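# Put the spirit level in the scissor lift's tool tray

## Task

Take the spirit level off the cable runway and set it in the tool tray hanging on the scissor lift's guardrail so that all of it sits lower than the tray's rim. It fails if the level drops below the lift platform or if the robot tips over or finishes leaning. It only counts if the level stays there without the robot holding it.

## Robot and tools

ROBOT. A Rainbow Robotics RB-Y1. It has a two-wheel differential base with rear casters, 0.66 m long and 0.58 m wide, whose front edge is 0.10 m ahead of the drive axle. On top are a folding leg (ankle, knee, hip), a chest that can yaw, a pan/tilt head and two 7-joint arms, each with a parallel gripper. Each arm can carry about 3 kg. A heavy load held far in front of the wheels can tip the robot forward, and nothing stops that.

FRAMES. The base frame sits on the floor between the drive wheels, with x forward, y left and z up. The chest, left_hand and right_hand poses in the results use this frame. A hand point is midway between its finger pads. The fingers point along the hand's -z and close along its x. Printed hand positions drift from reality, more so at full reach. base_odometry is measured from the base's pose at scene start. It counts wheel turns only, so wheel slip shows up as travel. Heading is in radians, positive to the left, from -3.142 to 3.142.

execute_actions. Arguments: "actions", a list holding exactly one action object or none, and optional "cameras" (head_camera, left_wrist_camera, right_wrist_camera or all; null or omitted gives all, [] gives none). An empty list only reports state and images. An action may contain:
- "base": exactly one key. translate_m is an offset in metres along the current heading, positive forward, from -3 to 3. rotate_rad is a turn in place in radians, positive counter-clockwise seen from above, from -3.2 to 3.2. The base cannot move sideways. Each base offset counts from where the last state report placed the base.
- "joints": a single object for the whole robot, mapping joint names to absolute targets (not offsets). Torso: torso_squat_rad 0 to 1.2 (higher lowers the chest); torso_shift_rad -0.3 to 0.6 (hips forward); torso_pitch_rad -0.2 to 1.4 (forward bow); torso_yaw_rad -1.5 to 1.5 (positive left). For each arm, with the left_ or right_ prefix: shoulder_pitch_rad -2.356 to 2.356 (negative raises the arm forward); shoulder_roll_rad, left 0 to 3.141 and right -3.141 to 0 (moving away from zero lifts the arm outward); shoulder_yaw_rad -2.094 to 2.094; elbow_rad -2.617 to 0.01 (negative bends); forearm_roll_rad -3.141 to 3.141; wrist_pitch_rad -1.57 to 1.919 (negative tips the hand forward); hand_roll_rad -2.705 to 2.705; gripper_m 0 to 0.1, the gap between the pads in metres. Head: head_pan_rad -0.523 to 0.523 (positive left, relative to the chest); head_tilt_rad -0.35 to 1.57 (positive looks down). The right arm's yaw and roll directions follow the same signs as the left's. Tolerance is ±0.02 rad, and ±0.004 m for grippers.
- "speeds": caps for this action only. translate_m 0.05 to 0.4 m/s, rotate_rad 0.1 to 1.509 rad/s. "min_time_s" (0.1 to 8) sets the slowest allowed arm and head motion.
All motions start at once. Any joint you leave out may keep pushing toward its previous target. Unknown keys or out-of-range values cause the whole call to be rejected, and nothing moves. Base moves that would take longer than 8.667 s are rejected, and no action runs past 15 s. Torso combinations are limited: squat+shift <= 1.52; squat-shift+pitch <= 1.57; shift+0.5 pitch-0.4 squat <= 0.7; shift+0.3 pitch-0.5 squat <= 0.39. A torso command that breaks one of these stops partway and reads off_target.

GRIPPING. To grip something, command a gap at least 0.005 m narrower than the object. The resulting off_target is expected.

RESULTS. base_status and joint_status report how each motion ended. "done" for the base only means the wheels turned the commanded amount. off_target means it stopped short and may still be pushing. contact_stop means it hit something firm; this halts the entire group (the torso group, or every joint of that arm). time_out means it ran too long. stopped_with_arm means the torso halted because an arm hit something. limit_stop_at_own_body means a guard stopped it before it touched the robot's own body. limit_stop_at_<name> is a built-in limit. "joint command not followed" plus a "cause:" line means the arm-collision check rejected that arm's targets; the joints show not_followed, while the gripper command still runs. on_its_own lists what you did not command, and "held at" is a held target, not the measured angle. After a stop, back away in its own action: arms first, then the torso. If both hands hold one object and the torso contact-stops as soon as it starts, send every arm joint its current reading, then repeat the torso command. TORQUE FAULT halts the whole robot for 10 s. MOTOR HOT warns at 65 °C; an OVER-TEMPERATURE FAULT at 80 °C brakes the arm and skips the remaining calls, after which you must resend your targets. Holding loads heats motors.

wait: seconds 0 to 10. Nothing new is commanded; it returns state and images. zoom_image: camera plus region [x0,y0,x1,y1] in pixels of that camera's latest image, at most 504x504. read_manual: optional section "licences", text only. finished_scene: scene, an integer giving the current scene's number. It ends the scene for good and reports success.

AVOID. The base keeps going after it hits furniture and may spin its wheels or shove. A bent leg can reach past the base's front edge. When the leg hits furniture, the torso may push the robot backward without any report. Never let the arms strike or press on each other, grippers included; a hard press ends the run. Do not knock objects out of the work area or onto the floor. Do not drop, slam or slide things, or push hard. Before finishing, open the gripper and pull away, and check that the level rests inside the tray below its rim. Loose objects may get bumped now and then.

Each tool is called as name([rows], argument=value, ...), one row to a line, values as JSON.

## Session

execute_actions([
  {"joints":{"torso_squat_rad":0,"head_tilt_rad":0.45}},
])

Scene clock: 2.00 s.
base_odometry: x=+0.000 y=+0.000 heading=+0.000 (m, m, rad; odometry frame)
base_status: not commanded
joint_positions: torso_squat_rad=+0.000 torso_shift_rad=+0.000 torso_pitch_rad=+0.001 torso_yaw_rad=+0.000 left_shoulder_pitch_rad=-0.030 left_shoulder_roll_rad=+0.026 left_shoulder_yaw_rad=+0.009 left_elbow_rad=-0.140 left_forearm_roll_rad=-0.024 left_wrist_pitch_rad=-0.029 left_hand_roll_rad=-0.026 left_gripper_m=+0.101 right_shoulder_pitch_rad=+0.011 right_shoulder_roll_rad=-0.022 right_shoulder_yaw_rad=+0.023 right_elbow_rad=-0.209 right_forearm_roll_rad=+0.023 right_wrist_pitch_rad=-0.031 right_hand_roll_rad=+0.014 right_gripper_m=+0.099 head_pan_rad=+0.001 head_tilt_rad=+0.450
joint_status: all done
chest: x=-0.2275 y=-0.0009 z=+1.2899 quat_wxyz=(+1.000, +0.001, +0.001, +0.000) (m; base frame)
left_hand: x=-0.1317 y=+0.2393 z=+0.6118 quat_wxyz=(+0.995, +0.016, -0.098, -0.027) (m; base frame)
right_hand: x=-0.1273 y=-0.2341 z=+0.6118 quat_wxyz=(+0.993, -0.011, -0.114, +0.030) (m; base frame)
pictures: head_camera, left_wrist_camera, right_wrist_camera
Images, in order (width x height): head_camera 896x504, left_wrist_camera 644x364, right_wrist_camera 644x364.

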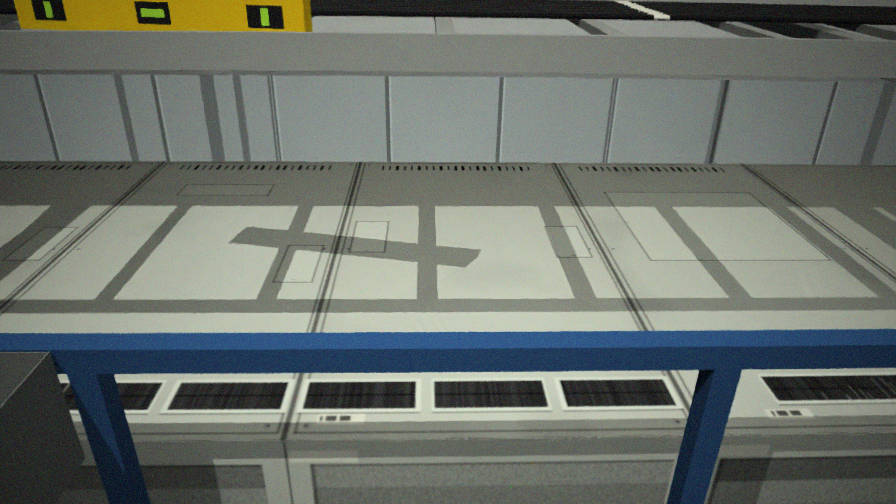

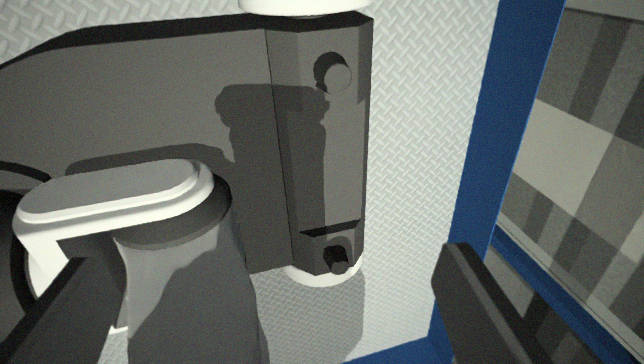

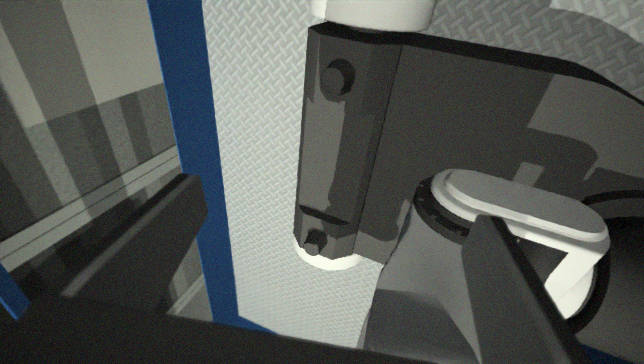

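execute_actions([
  {"joints":{"left_shoulder_pitch_rad":0.6,"left_wrist_pitch_rad":-1.0,"left_elbow_rad":-2.3,"head_tilt_rad":0.15,"head_pan_rad":0.3},"min_time_s":2.5},
], cameras=["head_camera"])

execute_actions([
  {"joints":{"left_shoulder_pitch_rad":-2.2,"left_shoulder_roll_rad":0.5,"left_wrist_pitch_rad":0,"left_elbow_rad":-1.6,"torso_yaw_rad":-0.5}},
], cameras=[])

execute_actions([
  {"joints":{"left_shoulder_yaw_rad":1.57,"left_wrist_pitch_rad":1.5,"left_forearm_roll_rad":-1.57,"left_hand_roll_rad":0,"left_elbow_rad":-0.85,"head_pan_rad":0.52}},
], cameras=["head_camera"])

Scene clock: 14.43 s.
base_odometry: x=+0.000 y=+0.000 heading=+0.000 (m, m, rad; odometry frame)
base_status: not commanded
joint_positions: torso_squat_rad=+0.000 torso_shift_rad=+0.000 torso_pitch_rad=+0.001 torso_yaw_rad=+0.000 left_shoulder_pitch_rad=+0.600 left_shoulder_roll_rad=+0.026 left_shoulder_yaw_rad=+0.009 left_elbow_rad=-2.300 left_forearm_roll_rad=-0.024 left_wrist_pitch_rad=-1.000 left_hand_roll_rad=-0.026 left_gripper_m=+0.101 right_shoulder_pitch_rad=+0.011 right_shoulder_roll_rad=-0.022 right_shoulder_yaw_rad=+0.023 right_elbow_rad=-0.209 right_forearm_roll_rad=+0.023 right_wrist_pitch_rad=-0.031 right_hand_roll_rad=+0.014 right_gripper_m=+0.099 head_pan_rad=+0.300 head_tilt_rad=+0.150
joint_status: all done
chest: x=-0.2276 y=-0.0009 z=+1.2899 quat_wxyz=(+1.000, +0.001, +0.001, +0.000) (m; base frame)
left_hand: x=-0.0037 y=+0.2590 z=+1.3441 quat_wxyz=(+0.203, +0.117, -0.971, -0.036) (m; base frame)
right_hand: x=-0.1273 y=-0.2341 z=+0.6118 quat_wxyz=(+0.993, -0.011, -0.114, +0.030) (m; base frame)
pictures: head_camera
Images, in order (width x height): head_camera 896x504.

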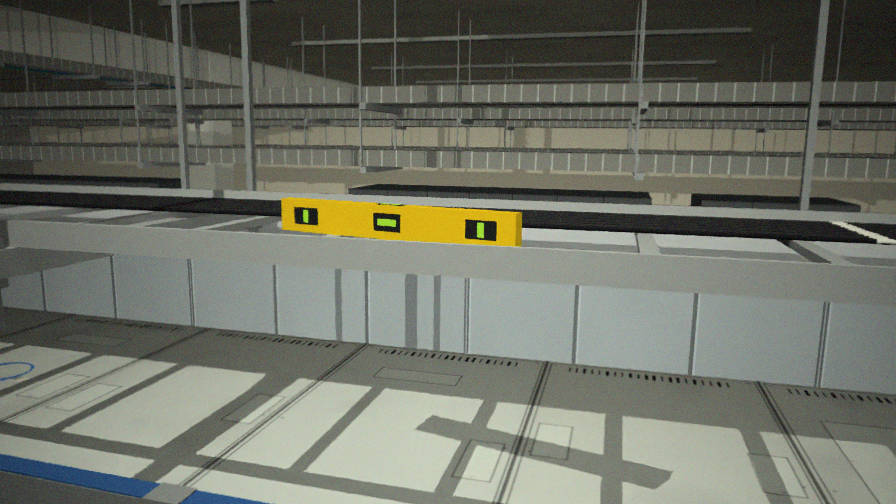

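Scene clock: 17.90 s.
base_odometry: x=+0.000 y=+0.000 heading=+0.000 (m, m, rad; odometry frame)
base_status: not commanded
joint_positions: torso_squat_rad=+0.000 torso_shift_rad=+0.000 torso_pitch_rad=+0.001 torso_yaw_rad=-0.500 left_shoulder_pitch_rad=-2.200 left_shoulder_roll_rad=+0.500 left_shoulder_yaw_rad=+0.009 left_elbow_rad=-1.600 left_forearm_roll_rad=-0.024 left_wrist_pitch_rad=+0.000 left_hand_roll_rad=-0.026 left_gripper_m=+0.101 right_shoulder_pitch_rad=+0.011 right_shoulder_roll_rad=-0.022 right_shoulder_yaw_rad=+0.023 right_elbow_rad=-0.209 right_forearm_roll_rad=+0.023 right_wrist_pitch_rad=-0.031 right_hand_roll_rad=+0.014 right_gripper_m=+0.099 head_pan_rad=+0.300 head_tilt_rad=+0.150
joint_status: all done
chest: x=-0.2277 y=-0.0009 z=+1.2899 quat_wxyz=(+0.969, +0.000, +0.001, -0.247) (m; base frame)
left_hand: x=-0.2592 y=+0.0888 z=+1.9401 quat_wxyz=(-0.355, -0.195, -0.913, -0.043) (m; base frame)
right_hand: x=-0.2518 y=-0.2539 z=+0.6120 quat_wxyz=(+0.969, -0.039, -0.108, -0.217) (m; base frame)
pictures: none
No camera images: the call's "cameras" was empty. Leave "cameras" out to get every camera's image.

Scene clock: 20.07 s.
base_odometry: x=+0.000 y=+0.000 heading=+0.000 (m, m, rad; odometry frame)
base_status: not commanded
joint_positions: torso_squat_rad=+0.000 torso_shift_rad=+0.000 torso_pitch_rad=+0.001 torso_yaw_rad=-0.500 left_shoulder_pitch_rad=-2.200 left_shoulder_roll_rad=+0.500 left_shoulder_yaw_rad=+1.570 left_elbow_rad=-0.850 left_forearm_roll_rad=-1.570 left_wrist_pitch_rad=+1.500 left_hand_roll_rad=+0.000 left_gripper_m=+0.101 right_shoulder_pitch_rad=+0.011 right_shoulder_roll_rad=-0.022 right_shoulder_yaw_rad=+0.023 right_elbow_rad=-0.209 right_forearm_roll_rad=+0.023 right_wrist_pitch_rad=-0.031 right_hand_roll_rad=+0.014 right_gripper_m=+0.099 head_pan_rad=+0.520 head_tilt_rad=+0.150
joint_status: all done
chest: x=-0.2276 y=-0.0009 z=+1.2899 quat_wxyz=(+0.969, +0.000, +0.001, -0.247) (m; base frame)
left_hand: x=+0.4261 y=+0.1685 z=+1.5365 quat_wxyz=(+0.908, -0.080, -0.368, +0.183) (m; base frame)
right_hand: x=-0.2518 y=-0.2539 z=+0.6120 quat_wxyz=(+0.969, -0.039, -0.108, -0.217) (m; base frame)
pictures: head_camera
Images, in order (width x height): head_camera 896x504.

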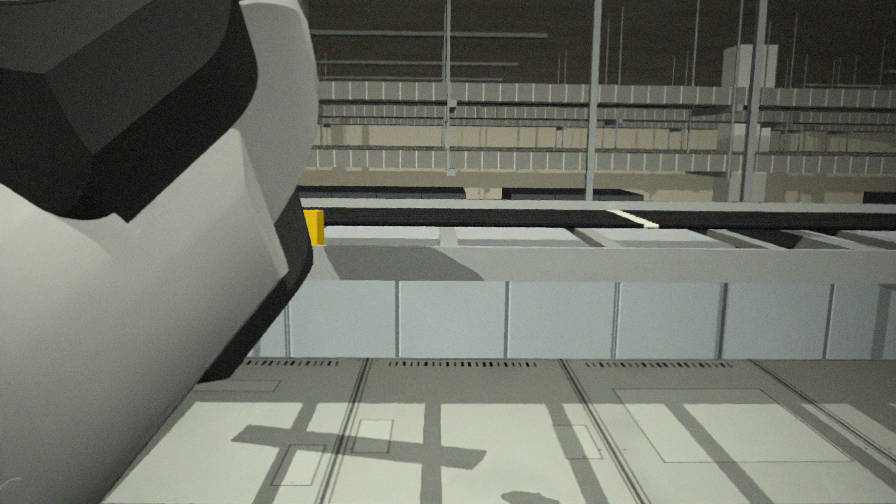

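execute_actions([
  {"joints":{"left_wrist_pitch_rad":1.715,"left_forearm_roll_rad":-2.59,"left_hand_roll_rad":-0.77,"left_shoulder_pitch_rad":-2.3,"torso_shift_rad":0.385}},
])

Scene clock: 29.20 s.
base_odometry: x=+0.000 y=+0.000 heading=+0.000 (m, m, rad; odometry frame)
base_status: not commanded
joint_positions: torso_squat_rad=+0.000 torso_shift_rad=+0.385 torso_pitch_rad=+0.001 torso_yaw_rad=-0.500 left_shoulder_pitch_rad=-2.300 left_shoulder_roll_rad=+0.500 left_shoulder_yaw_rad=+1.570 left_elbow_rad=-0.850 left_forearm_roll_rad=-2.590 left_wrist_pitch_rad=+1.715 left_hand_roll_rad=-0.770 left_gripper_m=+0.101 right_shoulder_pitch_rad=+0.011 right_shoulder_roll_rad=-0.022 right_shoulder_yaw_rad=+0.023 right_elbow_rad=-0.209 right_forearm_roll_rad=+0.023 right_wrist_pitch_rad=-0.031 right_hand_roll_rad=+0.014 right_gripper_m=+0.099 head_pan_rad=+0.520 head_tilt_rad=+0.150
joint_status: all done
chest: x=+0.0352 y=-0.0009 z=+1.2387 quat_wxyz=(+0.969, +0.000, +0.001, -0.247) (m; base frame)
left_hand: x=+0.5190 y=+0.3275 z=+1.5112 quat_wxyz=(+0.933, +0.357, -0.046, -0.001) (m; base frame)
right_hand: x=+0.0110 y=-0.2539 z=+0.5607 quat_wxyz=(+0.969, -0.039, -0.108, -0.217) (m; base frame)
pictures: head_camera, left_wrist_camera, right_wrist_camera
Images, in order (width x height): head_camera 896x504, left_wrist_camera 644x364, right_wrist_camera 644x364.

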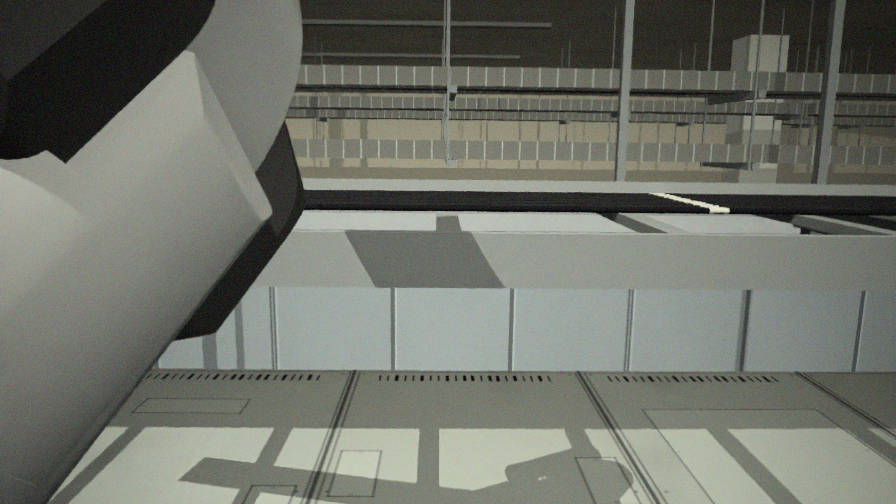

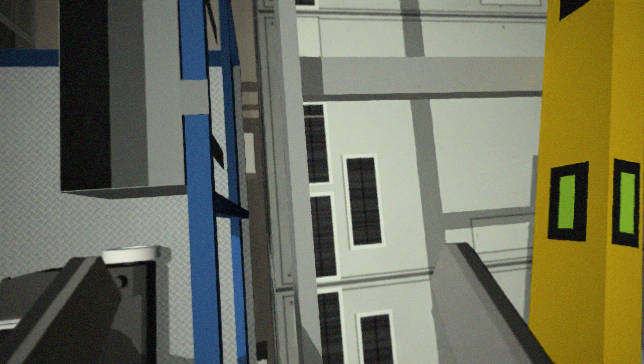

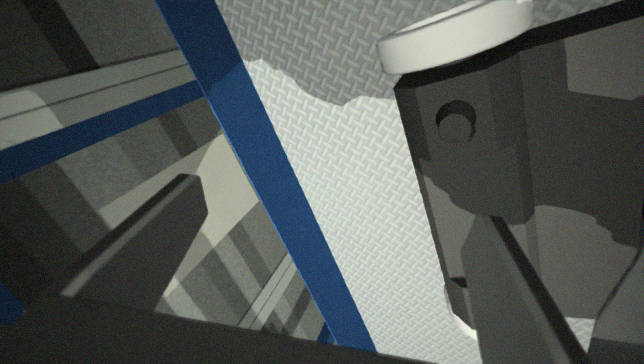

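execute_actions([
  {"base":{"translate_m":0.04},"joints":{"left_shoulder_pitch_rad":-2.35}},
], cameras=["left_wrist_camera"])

Scene clock: 34.63 s.
base_odometry: x=+0.040 y=+0.000 heading=+0.000 (m, m, rad; odometry frame)
base_status: done
joint_positions: torso_squat_rad=+0.000 torso_shift_rad=+0.385 torso_pitch_rad=+0.001 torso_yaw_rad=-0.500 left_shoulder_pitch_rad=-2.350 left_shoulder_roll_rad=+0.500 left_shoulder_yaw_rad=+1.570 left_elbow_rad=-0.850 left_forearm_roll_rad=-2.590 left_wrist_pitch_rad=+1.715 left_hand_roll_rad=-0.770 left_gripper_m=+0.101 right_shoulder_pitch_rad=+0.011 right_shoulder_roll_rad=-0.022 right_shoulder_yaw_rad=+0.023 right_elbow_rad=-0.209 right_forearm_roll_rad=+0.023 right_wrist_pitch_rad=-0.031 right_hand_roll_rad=+0.014 right_gripper_m=+0.099 head_pan_rad=+0.520 head_tilt_rad=+0.150
joint_status: all done
chest: x=+0.0352 y=-0.0009 z=+1.2387 quat_wxyz=(+0.969, +0.000, +0.001, -0.247) (m; base frame)
left_hand: x=+0.5130 y=+0.3255 z=+1.5237 quat_wxyz=(+0.936, +0.346, -0.069, -0.001) (m; base frame)
right_hand: x=+0.0110 y=-0.2539 z=+0.5607 quat_wxyz=(+0.969, -0.039, -0.108, -0.217) (m; base frame)
pictures: left_wrist_camera
Images, in order (width x height): left_wrist_camera 644x364.

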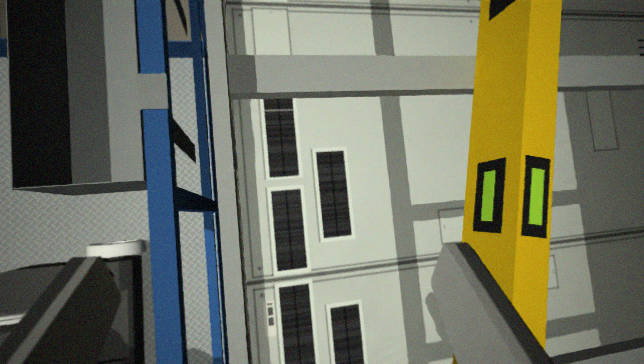

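execute_actions([
  {"base":{"translate_m":0.09},"joints":{"left_shoulder_pitch_rad":-2.22}},
], cameras=["left_wrist_camera","right_wrist_camera"])

Scene clock: 41.40 s.
base_odometry: x=+0.130 y=+0.000 heading=+0.000 (m, m, rad; odometry frame)
base_status: done
joint_positions: torso_squat_rad=+0.000 torso_shift_rad=+0.385 torso_pitch_rad=+0.001 torso_yaw_rad=-0.500 left_shoulder_pitch_rad=-2.220 left_shoulder_roll_rad=+0.500 left_shoulder_yaw_rad=+1.570 left_elbow_rad=-0.850 left_forearm_roll_rad=-2.590 left_wrist_pitch_rad=+1.715 left_hand_roll_rad=-0.770 left_gripper_m=+0.101 right_shoulder_pitch_rad=+0.011 right_shoulder_roll_rad=-0.022 right_shoulder_yaw_rad=+0.023 right_elbow_rad=-0.209 right_forearm_roll_rad=+0.023 right_wrist_pitch_rad=-0.031 right_hand_roll_rad=+0.014 right_gripper_m=+0.099 head_pan_rad=+0.520 head_tilt_rad=+0.150
joint_status: all done
chest: x=+0.0353 y=-0.0009 z=+1.2387 quat_wxyz=(+0.969, +0.000, +0.001, -0.247) (m; base frame)
left_hand: x=+0.5273 y=+0.3314 z=+1.4909 quat_wxyz=(+0.927, +0.374, -0.011, -0.001) (m; base frame)
right_hand: x=+0.0110 y=-0.2539 z=+0.5607 quat_wxyz=(+0.969, -0.039, -0.108, -0.217) (m; base frame)
pictures: left_wrist_camera, right_wrist_camera
Images, in order (width x height): left_wrist_camera 644x364, right_wrist_camera 644x364.

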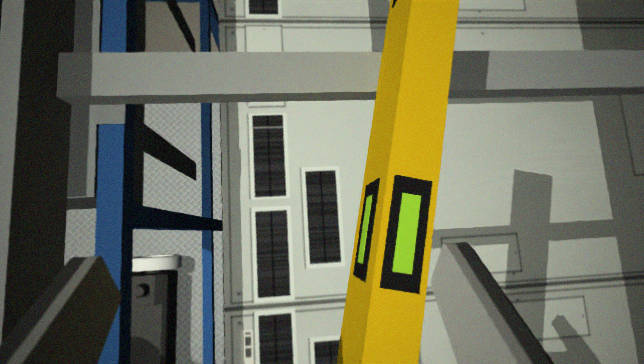

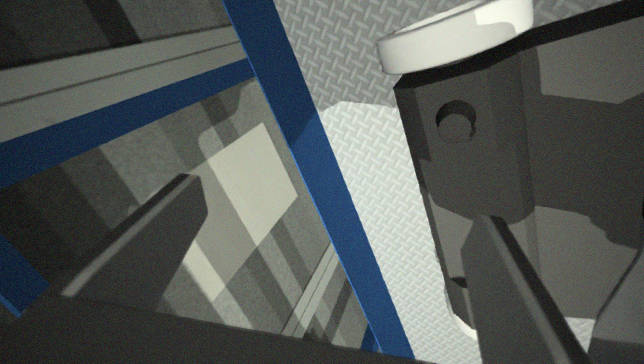

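execute_actions([
  {"base":{"translate_m":0.02},"joints":{"torso_yaw_rad":-0.56,"left_hand_roll_rad":-0.85}},
], cameras=[])

execute_actions([
  {"joints":{"torso_squat_rad":0.3,"torso_shift_rad":0.41}},
], cameras=["left_wrist_camera"])

Scene clock: 47.13 s.
base_odometry: x=+0.150 y=+0.000 heading=+0.000 (m, m, rad; odometry frame)
base_status: done
joint_positions: torso_squat_rad=+0.000 torso_shift_rad=+0.385 torso_pitch_rad=+0.001 torso_yaw_rad=-0.560 left_shoulder_pitch_rad=-2.220 left_shoulder_roll_rad=+0.500 left_shoulder_yaw_rad=+1.570 left_elbow_rad=-0.850 left_forearm_roll_rad=-2.590 left_wrist_pitch_rad=+1.715 left_hand_roll_rad=-0.850 left_gripper_m=+0.101 right_shoulder_pitch_rad=+0.011 right_shoulder_roll_rad=-0.021 right_shoulder_yaw_rad=+0.023 right_elbow_rad=-0.209 right_forearm_roll_rad=+0.023 right_wrist_pitch_rad=-0.031 right_hand_roll_rad=+0.014 right_gripper_m=+0.099 head_pan_rad=+0.520 head_tilt_rad=+0.150
joint_status: all done
chest: x=+0.0353 y=-0.0009 z=+1.2387 quat_wxyz=(+0.961, +0.000, +0.001, -0.276) (m; base frame)
left_hand: x=+0.5463 y=+0.3013 z=+1.4908 quat_wxyz=(+0.925, +0.374, -0.007, -0.066) (m; base frame)
right_hand: x=-0.0042 y=-0.2520 z=+0.5607 quat_wxyz=(+0.962, -0.042, -0.106, -0.246) (m; base frame)
pictures: none
No camera images: the call's "cameras" was empty. Leave "cameras" out to get every camera's image.

Scene clock: 48.93 s.
base_odometry: x=+0.150 y=+0.000 heading=+0.000 (m, m, rad; odometry frame)
base_status: not commanded
joint_positions: torso_squat_rad=+0.300 torso_shift_rad=+0.408 torso_pitch_rad=-0.002 torso_yaw_rad=-0.560 left_shoulder_pitch_rad=-2.225 left_shoulder_roll_rad=+0.500 left_shoulder_yaw_rad=+1.569 left_elbow_rad=-0.850 left_forearm_roll_rad=-2.590 left_wrist_pitch_rad=+1.715 left_hand_roll_rad=-0.850 left_gripper_m=+0.101 right_shoulder_pitch_rad=+0.011 right_shoulder_roll_rad=-0.021 right_shoulder_yaw_rad=+0.023 right_elbow_rad=-0.209 right_forearm_roll_rad=+0.023 right_wrist_pitch_rad=-0.031 right_hand_roll_rad=+0.014 right_gripper_m=+0.099 head_pan_rad=+0.520 head_tilt_rad=+0.150
joint_status: all done
chest: x=+0.0368 y=-0.0009 z=+1.2036 quat_wxyz=(+0.961, +0.001, -0.001, -0.276) (m; base frame)
left_hand: x=+0.5464 y=+0.3012 z=+1.4589 quat_wxyz=(+0.925, +0.374, -0.010, -0.065) (m; base frame)
right_hand: x=-0.0003 y=-0.2519 z=+0.5255 quat_wxyz=(+0.962, -0.042, -0.108, -0.246) (m; base frame)
pictures: left_wrist_camera
Images, in order (width x height): left_wrist_camera 644x364.

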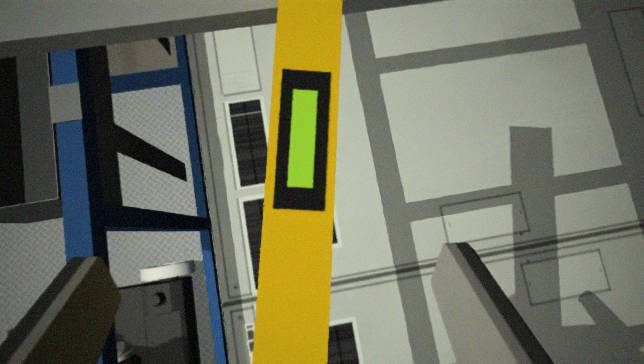

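execute_actions([
  {"joints":{"left_shoulder_yaw_rad":1.7,"left_shoulder_pitch_rad":-2.24},"min_time_s":1.2},
], cameras=["left_wrist_camera"])

Scene clock: 54.23 s.
base_odometry: x=+0.150 y=+0.000 heading=+0.000 (m, m, rad; odometry frame)
base_status: not commanded
joint_positions: torso_squat_rad=+0.301 torso_shift_rad=+0.408 torso_pitch_rad=-0.003 torso_yaw_rad=-0.560 left_shoulder_pitch_rad=-2.245 left_shoulder_roll_rad=+0.501 left_shoulder_yaw_rad=+1.699 left_elbow_rad=-0.850 left_forearm_roll_rad=-2.590 left_wrist_pitch_rad=+1.715 left_hand_roll_rad=-0.850 left_gripper_m=+0.101 right_shoulder_pitch_rad=+0.011 right_shoulder_roll_rad=-0.021 right_shoulder_yaw_rad=+0.023 right_elbow_rad=-0.209 right_forearm_roll_rad=+0.023 right_wrist_pitch_rad=-0.031 right_hand_roll_rad=+0.014 right_gripper_m=+0.099 head_pan_rad=+0.520 head_tilt_rad=+0.150
joint_status: all done
chest: x=+0.0362 y=-0.0006 z=+1.2037 quat_wxyz=(+0.961, +0.001, -0.001, -0.276) (m; base frame)
left_hand: x=+0.5620 y=+0.2815 z=+1.4317 quat_wxyz=(+0.938, +0.328, -0.009, -0.113) (m; base frame)
right_hand: x=-0.0002 y=-0.2520 z=+0.5257 quat_wxyz=(+0.962, -0.042, -0.109, -0.246) (m; base frame)
pictures: left_wrist_camera
Images, in order (width x height): left_wrist_camera 644x364.

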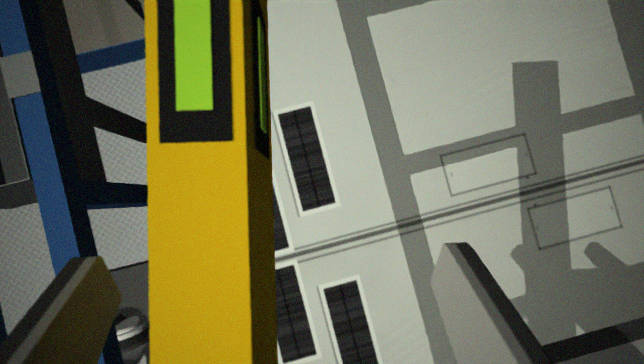

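execute_actions([
  {"base":{"translate_m":-0.02},"joints":{"left_gripper_m":0.0}},
], cameras=[])

execute_actions([
  {"joints":{"torso_squat_rad":0,"torso_shift_rad":0.385,"left_shoulder_pitch_rad":-2.35,"left_shoulder_yaw_rad":1.55},"min_time_s":1.5},
], cameras=["left_wrist_camera"])

execute_actions([
  {"base":{"translate_m":-0.1},"joints":{"torso_shift_rad":0.0}},
], cameras=[])

execute_actions([
  {"joints":{"torso_yaw_rad":0.3,"left_shoulder_pitch_rad":-1.9,"head_tilt_rad":0.6,"right_shoulder_pitch_rad":0.5,"right_elbow_rad":0}},
], cameras=["head_camera","left_wrist_camera"])

Scene clock: 62.27 s.
base_odometry: x=+0.130 y=+0.000 heading=+0.000 (m, m, rad; odometry frame)
base_status: done
joint_positions: torso_squat_rad=+0.300 torso_shift_rad=+0.409 torso_pitch_rad=-0.001 torso_yaw_rad=-0.560 left_shoulder_pitch_rad=-2.245 left_shoulder_roll_rad=+0.500 left_shoulder_yaw_rad=+1.697 left_elbow_rad=-0.848 left_forearm_roll_rad=-2.591 left_wrist_pitch_rad=+1.714 left_hand_roll_rad=-0.850 left_gripper_m=+0.023 right_shoulder_pitch_rad=+0.011 right_shoulder_roll_rad=-0.022 right_shoulder_yaw_rad=+0.023 right_elbow_rad=-0.209 right_forearm_roll_rad=+0.023 right_wrist_pitch_rad=-0.031 right_hand_roll_rad=+0.014 right_gripper_m=+0.099 head_pan_rad=+0.520 head_tilt_rad=+0.150
joint_status: left_gripper_m off_target (ended at +0.023, target +0.000)
chest: x=+0.0376 y=-0.0010 z=+1.2035 quat_wxyz=(+0.961, +0.001, +0.000, -0.276) (m; base frame)
left_hand: x=+0.5640 y=+0.2807 z=+1.4317 quat_wxyz=(+0.937, +0.331, -0.009, -0.113) (m; base frame)
right_hand: x=-0.0003 y=-0.2519 z=+0.5253 quat_wxyz=(+0.962, -0.042, -0.107, -0.246) (m; base frame)
pictures: none
No camera images: the call's "cameras" was empty. Leave "cameras" out to get every camera's image.

Scene clock: 64.07 s.
base_odometry: x=+0.130 y=+0.000 heading=+0.000 (m, m, rad; odometry frame)
base_status: not commanded
joint_positions: torso_squat_rad=+0.000 torso_shift_rad=+0.385 torso_pitch_rad=+0.001 torso_yaw_rad=-0.560 left_shoulder_pitch_rad=-2.350 left_shoulder_roll_rad=+0.500 left_shoulder_yaw_rad=+1.550 left_elbow_rad=-0.850 left_forearm_roll_rad=-2.590 left_wrist_pitch_rad=+1.715 left_hand_roll_rad=-0.850 left_gripper_m=+0.022 right_shoulder_pitch_rad=+0.011 right_shoulder_roll_rad=-0.022 right_shoulder_yaw_rad=+0.023 right_elbow_rad=-0.209 right_forearm_roll_rad=+0.023 right_wrist_pitch_rad=-0.031 right_hand_roll_rad=+0.014 right_gripper_m=+0.099 head_pan_rad=+0.520 head_tilt_rad=+0.150
joint_status: all done
chest: x=+0.0352 y=-0.0009 z=+1.2387 quat_wxyz=(+0.961, +0.000, +0.001, -0.276) (m; base frame)
left_hand: x=+0.5284 y=+0.2993 z=+1.5281 quat_wxyz=(+0.932, +0.352, -0.066, -0.059) (m; base frame)
right_hand: x=-0.0043 y=-0.2520 z=+0.5607 quat_wxyz=(+0.962, -0.042, -0.106, -0.246) (m; base frame)
pictures: left_wrist_camera
Images, in order (width x height): left_wrist_camera 644x364.

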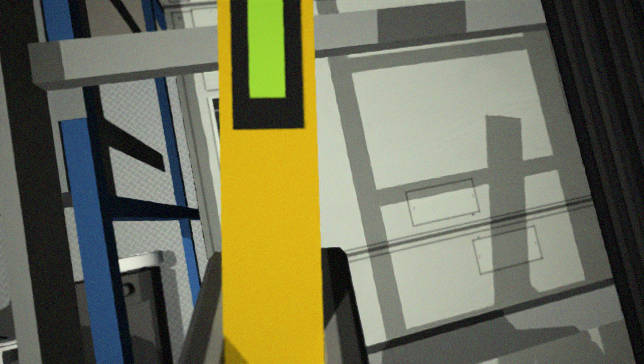

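Scene clock: 67.40 s.
base_odometry: x=+0.030 y=+0.000 heading=+0.000 (m, m, rad; odometry frame)
base_status: done
joint_positions: torso_squat_rad=+0.000 torso_shift_rad=+0.000 torso_pitch_rad=+0.001 torso_yaw_rad=-0.560 left_shoulder_pitch_rad=-2.350 left_shoulder_roll_rad=+0.500 left_shoulder_yaw_rad=+1.550 left_elbow_rad=-0.850 left_forearm_roll_rad=-2.590 left_wrist_pitch_rad=+1.715 left_hand_roll_rad=-0.850 left_gripper_m=+0.022 right_shoulder_pitch_rad=+0.011 right_shoulder_roll_rad=-0.022 right_shoulder_yaw_rad=+0.023 right_elbow_rad=-0.209 right_forearm_roll_rad=+0.023 right_wrist_pitch_rad=-0.031 right_hand_roll_rad=+0.014 right_gripper_m=+0.099 head_pan_rad=+0.520 head_tilt_rad=+0.150
joint_status: all done
chest: x=-0.2277 y=-0.0010 z=+1.2899 quat_wxyz=(+0.961, +0.001, +0.001, -0.276) (m; base frame)
left_hand: x=+0.2653 y=+0.2993 z=+1.5795 quat_wxyz=(+0.932, +0.352, -0.067, -0.059) (m; base frame)
right_hand: x=-0.2671 y=-0.2520 z=+0.6120 quat_wxyz=(+0.962, -0.042, -0.106, -0.246) (m; base frame)
pictures: none
No camera images: the call's "cameras" was empty. Leave "cameras" out to get every camera's image.

Scene clock: 69.63 s.
base_odometry: x=+0.030 y=+0.000 heading=+0.000 (m, m, rad; odometry frame)
base_status: not commanded
joint_positions: torso_squat_rad=+0.000 torso_shift_rad=+0.000 torso_pitch_rad=+0.001 torso_yaw_rad=+0.300 left_shoulder_pitch_rad=-1.900 left_shoulder_roll_rad=+0.500 left_shoulder_yaw_rad=+1.550 left_elbow_rad=-0.850 left_forearm_roll_rad=-2.590 left_wrist_pitch_rad=+1.715 left_hand_roll_rad=-0.850 left_gripper_m=+0.022 right_shoulder_pitch_rad=+0.500 right_shoulder_roll_rad=-0.021 right_shoulder_yaw_rad=+0.023 right_elbow_rad=+0.000 right_forearm_roll_rad=+0.023 right_wrist_pitch_rad=-0.031 right_hand_roll_rad=+0.014 right_gripper_m=+0.099 head_pan_rad=+0.520 head_tilt_rad=+0.600
joint_status: all done
chest: x=-0.2276 y=-0.0009 z=+1.2899 quat_wxyz=(+0.989, +0.001, +0.001, +0.149) (m; base frame)
left_hand: x=-0.1310 y=+0.6130 z=+1.4659 quat_wxyz=(+0.828, +0.346, +0.306, +0.318) (m; base frame)
right_hand: x=-0.4920 y=-0.2983 z=+0.6876 quat_wxyz=(+0.971, -0.036, +0.216, +0.094) (m; base frame)
pictures: head_camera, left_wrist_camera
Images, in order (width x height): head_camera 896x504, left_wrist_camera 644x364.

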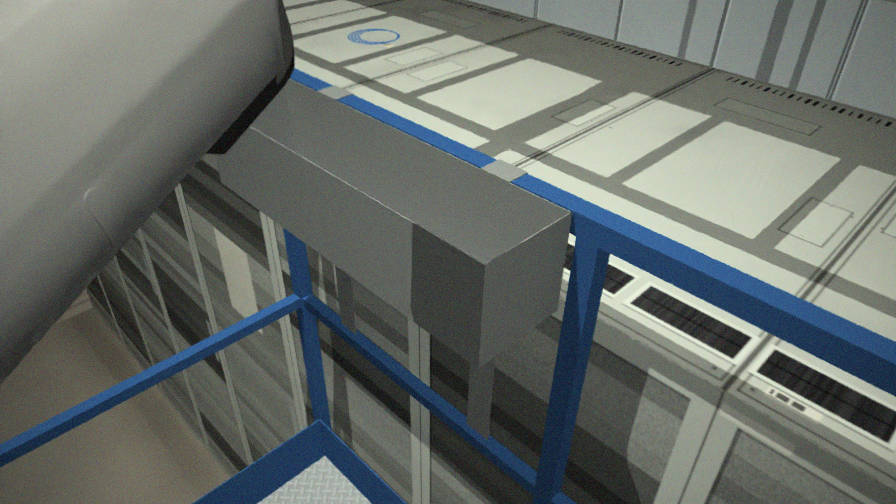

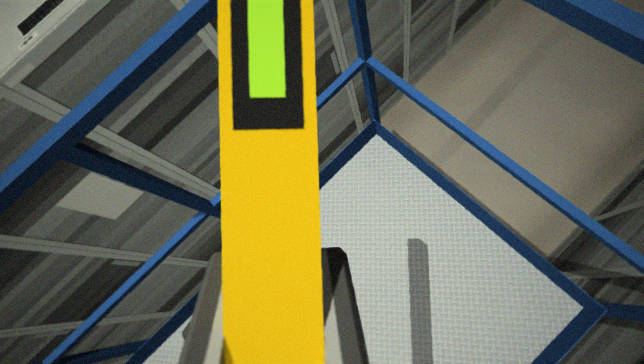

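execute_actions([
  {"joints":{"left_wrist_pitch_rad":1.41,"left_forearm_roll_rad":-1.83,"left_hand_roll_rad":-1.29,"torso_squat_rad":0.6,"torso_shift_rad":0.36,"head_tilt_rad":0.3},"min_time_s":1.5},
], cameras=["head_camera","left_wrist_camera"])

Scene clock: 82.57 s.
base_odometry: x=+0.030 y=+0.000 heading=+0.000 (m, m, rad; odometry frame)
base_status: not commanded
joint_positions: torso_squat_rad=+0.600 torso_shift_rad=+0.360 torso_pitch_rad=+0.001 torso_yaw_rad=+0.300 left_shoulder_pitch_rad=-1.900 left_shoulder_roll_rad=+0.500 left_shoulder_yaw_rad=+1.550 left_elbow_rad=-0.850 left_forearm_roll_rad=-1.830 left_wrist_pitch_rad=+1.410 left_hand_roll_rad=-1.290 left_gripper_m=+0.022 right_shoulder_pitch_rad=+0.500 right_shoulder_roll_rad=-0.021 right_shoulder_yaw_rad=+0.023 right_elbow_rad=+0.000 right_forearm_roll_rad=+0.023 right_wrist_pitch_rad=-0.031 right_hand_roll_rad=+0.014 right_gripper_m=+0.099 head_pan_rad=+0.520 head_tilt_rad=+0.300
joint_status: all done
chest: x=-0.0241 y=-0.0008 z=+1.1306 quat_wxyz=(+0.989, +0.001, +0.001, +0.149) (m; base frame)
left_hand: x=+0.2398 y=+0.6695 z=+1.2585 quat_wxyz=(+0.944, +0.330, +0.000, +0.003) (m; base frame)
right_hand: x=-0.2884 y=-0.2982 z=+0.5283 quat_wxyz=(+0.971, -0.036, +0.216, +0.094) (m; base frame)
pictures: head_camera, left_wrist_camera
Images, in order (width x height): head_camera 896x504, left_wrist_camera 644x364.

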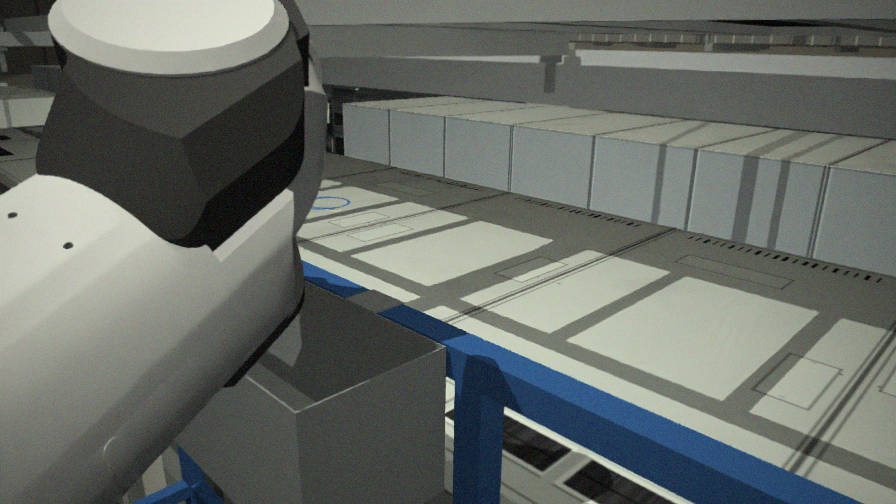

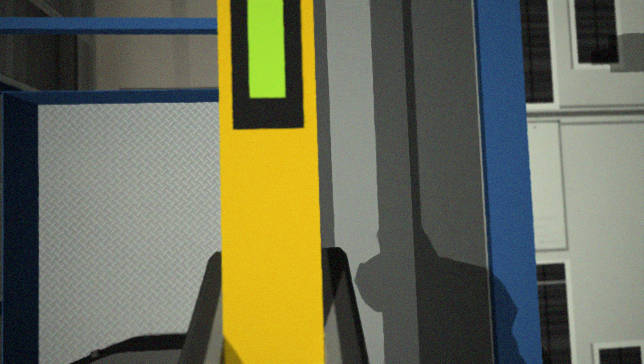

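execute_actions([
  {"base":{"translate_m":0.06},"joints":{"left_shoulder_pitch_rad":-1.8,"left_shoulder_yaw_rad":1.8,"left_wrist_pitch_rad":1.2,"torso_squat_rad":0.45,"torso_shift_rad":0.33},"min_time_s":1.5},
], cameras=["left_wrist_camera"])

Scene clock: 89.80 s.
base_odometry: x=+0.090 y=+0.000 heading=+0.000 (m, m, rad; odometry frame)
base_status: done
joint_positions: torso_squat_rad=+0.450 torso_shift_rad=+0.330 torso_pitch_rad=+0.001 torso_yaw_rad=+0.300 left_shoulder_pitch_rad=-1.800 left_shoulder_roll_rad=+0.500 left_shoulder_yaw_rad=+1.800 left_elbow_rad=-0.850 left_forearm_roll_rad=-1.830 left_wrist_pitch_rad=+1.200 left_hand_roll_rad=-1.290 left_gripper_m=+0.022 right_shoulder_pitch_rad=+0.500 right_shoulder_roll_rad=-0.021 right_shoulder_yaw_rad=+0.023 right_elbow_rad=+0.000 right_forearm_roll_rad=+0.023 right_wrist_pitch_rad=-0.031 right_hand_roll_rad=+0.014 right_gripper_m=+0.099 head_pan_rad=+0.520 head_tilt_rad=+0.300
joint_status: all done
chest: x=-0.0233 y=-0.0008 z=+1.1862 quat_wxyz=(+0.989, +0.001, +0.001, +0.149) (m; base frame)
left_hand: x=+0.2748 y=+0.6917 z=+1.2211 quat_wxyz=(+0.951, +0.306, -0.034, -0.024) (m; base frame)
right_hand: x=-0.2876 y=-0.2982 z=+0.5838 quat_wxyz=(+0.971, -0.036, +0.216, +0.094) (m; base frame)
pictures: left_wrist_camera
Images, in order (width x height): left_wrist_camera 644x364.

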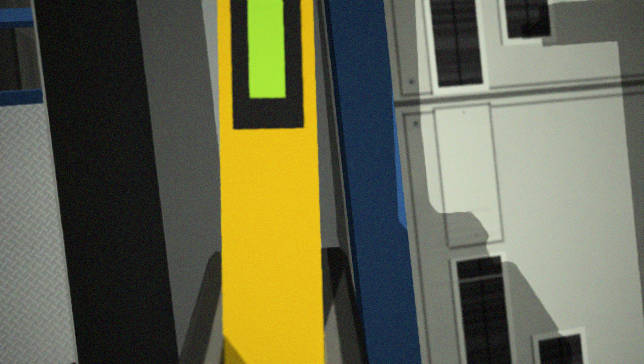

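execute_actions([
  {"base":{"translate_m":-0.04},"joints":{"left_hand_roll_rad":-1.21,"left_wrist_pitch_rad":1.16}},
], cameras=[])

execute_actions([
  {"joints":{"torso_squat_rad":0.65,"torso_shift_rad":0.375}},
], cameras=["left_wrist_camera","head_camera"])

Scene clock: 96.40 s.
base_odometry: x=+0.050 y=+0.000 heading=+0.000 (m, m, rad; odometry frame)
base_status: done
joint_positions: torso_squat_rad=+0.450 torso_shift_rad=+0.330 torso_pitch_rad=+0.001 torso_yaw_rad=+0.300 left_shoulder_pitch_rad=-1.800 left_shoulder_roll_rad=+0.500 left_shoulder_yaw_rad=+1.800 left_elbow_rad=-0.850 left_forearm_roll_rad=-1.830 left_wrist_pitch_rad=+1.160 left_hand_roll_rad=-1.210 left_gripper_m=+0.022 right_shoulder_pitch_rad=+0.500 right_shoulder_roll_rad=-0.021 right_shoulder_yaw_rad=+0.023 right_elbow_rad=+0.000 right_forearm_roll_rad=+0.023 right_wrist_pitch_rad=-0.031 right_hand_roll_rad=+0.014 right_gripper_m=+0.099 head_pan_rad=+0.520 head_tilt_rad=+0.300
joint_status: all done
chest: x=-0.0234 y=-0.0008 z=+1.1862 quat_wxyz=(+0.989, +0.001, +0.000, +0.149) (m; base frame)
left_hand: x=+0.2775 y=+0.6987 z=+1.2265 quat_wxyz=(+0.945, +0.322, -0.052, +0.012) (m; base frame)
right_hand: x=-0.2876 y=-0.2982 z=+0.5838 quat_wxyz=(+0.971, -0.036, +0.216, +0.094) (m; base frame)
pictures: none
No camera images: the call's "cameras" was empty. Leave "cameras" out to get every camera's image.

Scene clock: 97.87 s.
base_odometry: x=+0.050 y=+0.000 heading=+0.000 (m, m, rad; odometry frame)
base_status: not commanded
joint_positions: torso_squat_rad=+0.650 torso_shift_rad=+0.375 torso_pitch_rad=+0.001 torso_yaw_rad=+0.300 left_shoulder_pitch_rad=-1.800 left_shoulder_roll_rad=+0.500 left_shoulder_yaw_rad=+1.800 left_elbow_rad=-0.850 left_forearm_roll_rad=-1.830 left_wrist_pitch_rad=+1.160 left_hand_roll_rad=-1.210 left_gripper_m=+0.022 right_shoulder_pitch_rad=+0.500 right_shoulder_roll_rad=-0.021 right_shoulder_yaw_rad=+0.023 right_elbow_rad=+0.000 right_forearm_roll_rad=+0.023 right_wrist_pitch_rad=-0.031 right_hand_roll_rad=+0.014 right_gripper_m=+0.099 head_pan_rad=+0.520 head_tilt_rad=+0.300
joint_status: all done
chest: x=-0.0236 y=-0.0008 z=+1.1085 quat_wxyz=(+0.989, +0.001, +0.000, +0.149) (m; base frame)
left_hand: x=+0.2773 y=+0.6987 z=+1.1488 quat_wxyz=(+0.945, +0.322, -0.052, +0.012) (m; base frame)
right_hand: x=-0.2877 y=-0.2982 z=+0.5060 quat_wxyz=(+0.971, -0.036, +0.216, +0.094) (m; base frame)
pictures: head_camera, left_wrist_camera
Images, in order (width x height): head_camera 896x504, left_wrist_camera 644x364.

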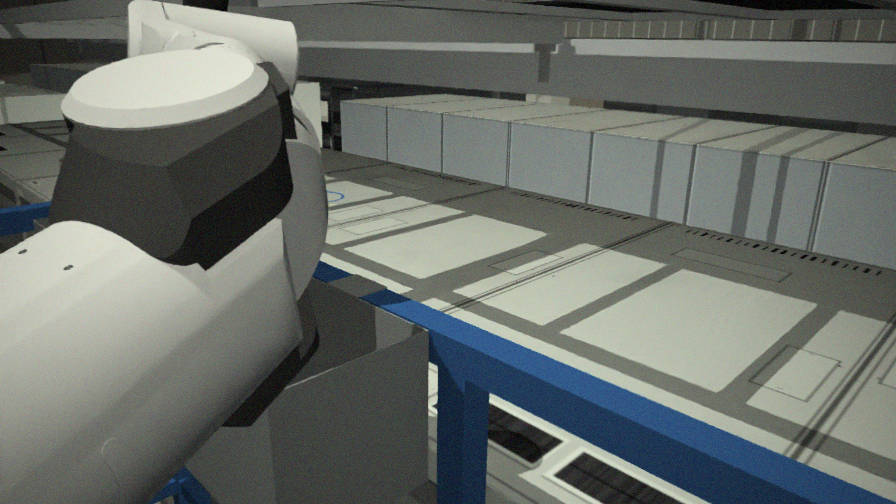

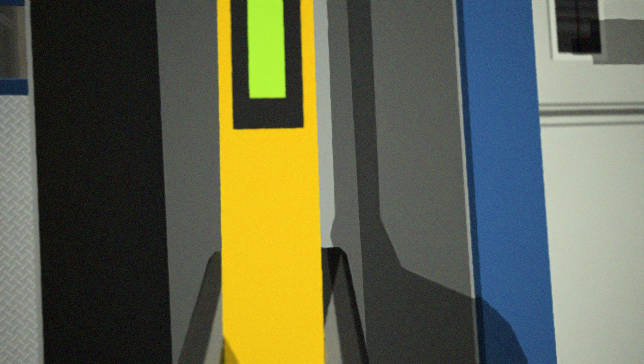

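Lower a bit more with the forearm.

execute_actions([
  {"joints":{"left_shoulder_yaw_rad":1.95,"left_wrist_pitch_rad":1.03,"left_hand_roll_rad":-1.17},"min_time_s":1.5},
], cameras=["left_wrist_camera"])

execute_actions([
  {"joints":{"left_gripper_m":0.05}},
], cameras=[])

execute_actions([
  {"joints":{"torso_squat_rad":0.2,"torso_shift_rad":0.3,"left_wrist_pitch_rad":0.8}},
], cameras=["left_wrist_camera"])

Scene clock: 104.57 s.
base_odometry: x=+0.050 y=+0.000 heading=+0.000 (m, m, rad; odometry frame)
base_status: not commanded
joint_positions: torso_squat_rad=+0.650 torso_shift_rad=+0.375 torso_pitch_rad=+0.001 torso_yaw_rad=+0.300 left_shoulder_pitch_rad=-1.800 left_shoulder_roll_rad=+0.500 left_shoulder_yaw_rad=+1.950 left_elbow_rad=-0.850 left_forearm_roll_rad=-1.830 left_wrist_pitch_rad=+1.030 left_hand_roll_rad=-1.170 left_gripper_m=+0.022 right_shoulder_pitch_rad=+0.500 right_shoulder_roll_rad=-0.021 right_shoulder_yaw_rad=+0.023 right_elbow_rad=+0.000 right_forearm_roll_rad=+0.023 right_wrist_pitch_rad=-0.031 right_hand_roll_rad=+0.014 right_gripper_m=+0.099 head_pan_rad=+0.520 head_tilt_rad=+0.300
joint_status: all done
chest: x=-0.0236 y=-0.0008 z=+1.1085 quat_wxyz=(+0.989, +0.001, +0.000, +0.149) (m; base frame)
left_hand: x=+0.3080 y=+0.6984 z=+1.1208 quat_wxyz=(+0.943, +0.312, -0.110, +0.024) (m; base frame)
right_hand: x=-0.2877 y=-0.2982 z=+0.5060 quat_wxyz=(+0.971, -0.036, +0.216, +0.094) (m; base frame)
pictures: left_wrist_camera
Images, in order (width x height): left_wrist_camera 644x364.

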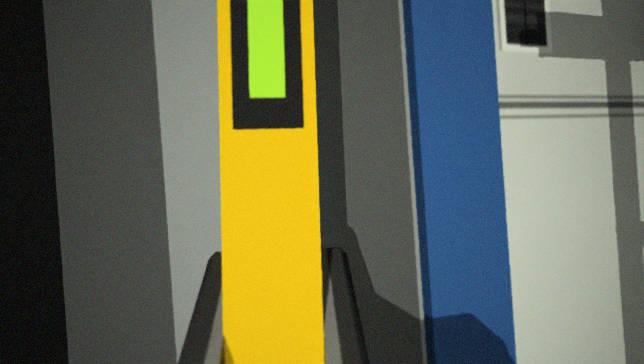

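Scene clock: 105.53 s.
base_odometry: x=+0.050 y=+0.000 heading=+0.000 (m, m, rad; odometry frame)
base_status: not commanded
joint_positions: torso_squat_rad=+0.650 torso_shift_rad=+0.375 torso_pitch_rad=+0.001 torso_yaw_rad=+0.300 left_shoulder_pitch_rad=-1.800 left_shoulder_roll_rad=+0.500 left_shoulder_yaw_rad=+1.950 left_elbow_rad=-0.850 left_forearm_roll_rad=-1.830 left_wrist_pitch_rad=+1.030 left_hand_roll_rad=-1.170 left_gripper_m=+0.050 right_shoulder_pitch_rad=+0.500 right_shoulder_roll_rad=-0.021 right_shoulder_yaw_rad=+0.023 right_elbow_rad=+0.000 right_forearm_roll_rad=+0.023 right_wrist_pitch_rad=-0.031 right_hand_roll_rad=+0.014 right_gripper_m=+0.099 head_pan_rad=+0.520 head_tilt_rad=+0.300
joint_status: all done
chest: x=-0.0236 y=-0.0008 z=+1.1085 quat_wxyz=(+0.989, +0.001, +0.000, +0.149) (m; base frame)
left_hand: x=+0.3080 y=+0.6984 z=+1.1209 quat_wxyz=(+0.943, +0.312, -0.110, +0.024) (m; base frame)
right_hand: x=-0.2877 y=-0.2982 z=+0.5060 quat_wxyz=(+0.971, -0.036, +0.216, +0.094) (m; base frame)
pictures: none
No camera images: the call's "cameras" was empty. Leave "cameras" out to get every camera's image.

Scene clock: 107.87 s.
base_odometry: x=+0.050 y=+0.000 heading=+0.000 (m, m, rad; odometry frame)
base_status: not commanded
joint_positions: torso_squat_rad=+0.200 torso_shift_rad=+0.300 torso_pitch_rad=+0.001 torso_yaw_rad=+0.300 left_shoulder_pitch_rad=-1.800 left_shoulder_roll_rad=+0.500 left_shoulder_yaw_rad=+1.950 left_elbow_rad=-0.850 left_forearm_roll_rad=-1.830 left_wrist_pitch_rad=+0.800 left_hand_roll_rad=-1.170 left_gripper_m=+0.050 right_shoulder_pitch_rad=+0.500 right_shoulder_roll_rad=-0.021 right_shoulder_yaw_rad=+0.023 right_elbow_rad=+0.000 right_forearm_roll_rad=+0.023 right_wrist_pitch_rad=-0.031 right_hand_roll_rad=+0.014 right_gripper_m=+0.099 head_pan_rad=+0.520 head_tilt_rad=+0.300
joint_status: all done
chest: x=-0.0249 y=-0.0009 z=+1.2453 quat_wxyz=(+0.989, +0.001, +0.000, +0.149) (m; base frame)
left_hand: x=+0.3199 y=+0.7331 z=+1.2953 quat_wxyz=(+0.899, +0.411, -0.149, +0.021) (m; base frame)
right_hand: x=-0.2891 y=-0.2983 z=+0.6429 quat_wxyz=(+0.971, -0.036, +0.216, +0.094) (m; base frame)
pictures: left_wrist_camera
Images, in order (width x height): left_wrist_camera 644x364.

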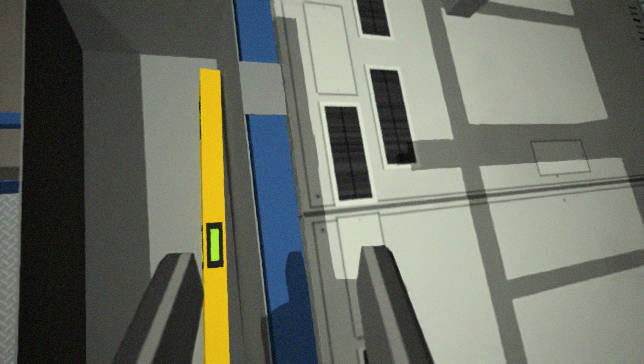

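finished_scene(scene=2)

The scene is finished: the task was done.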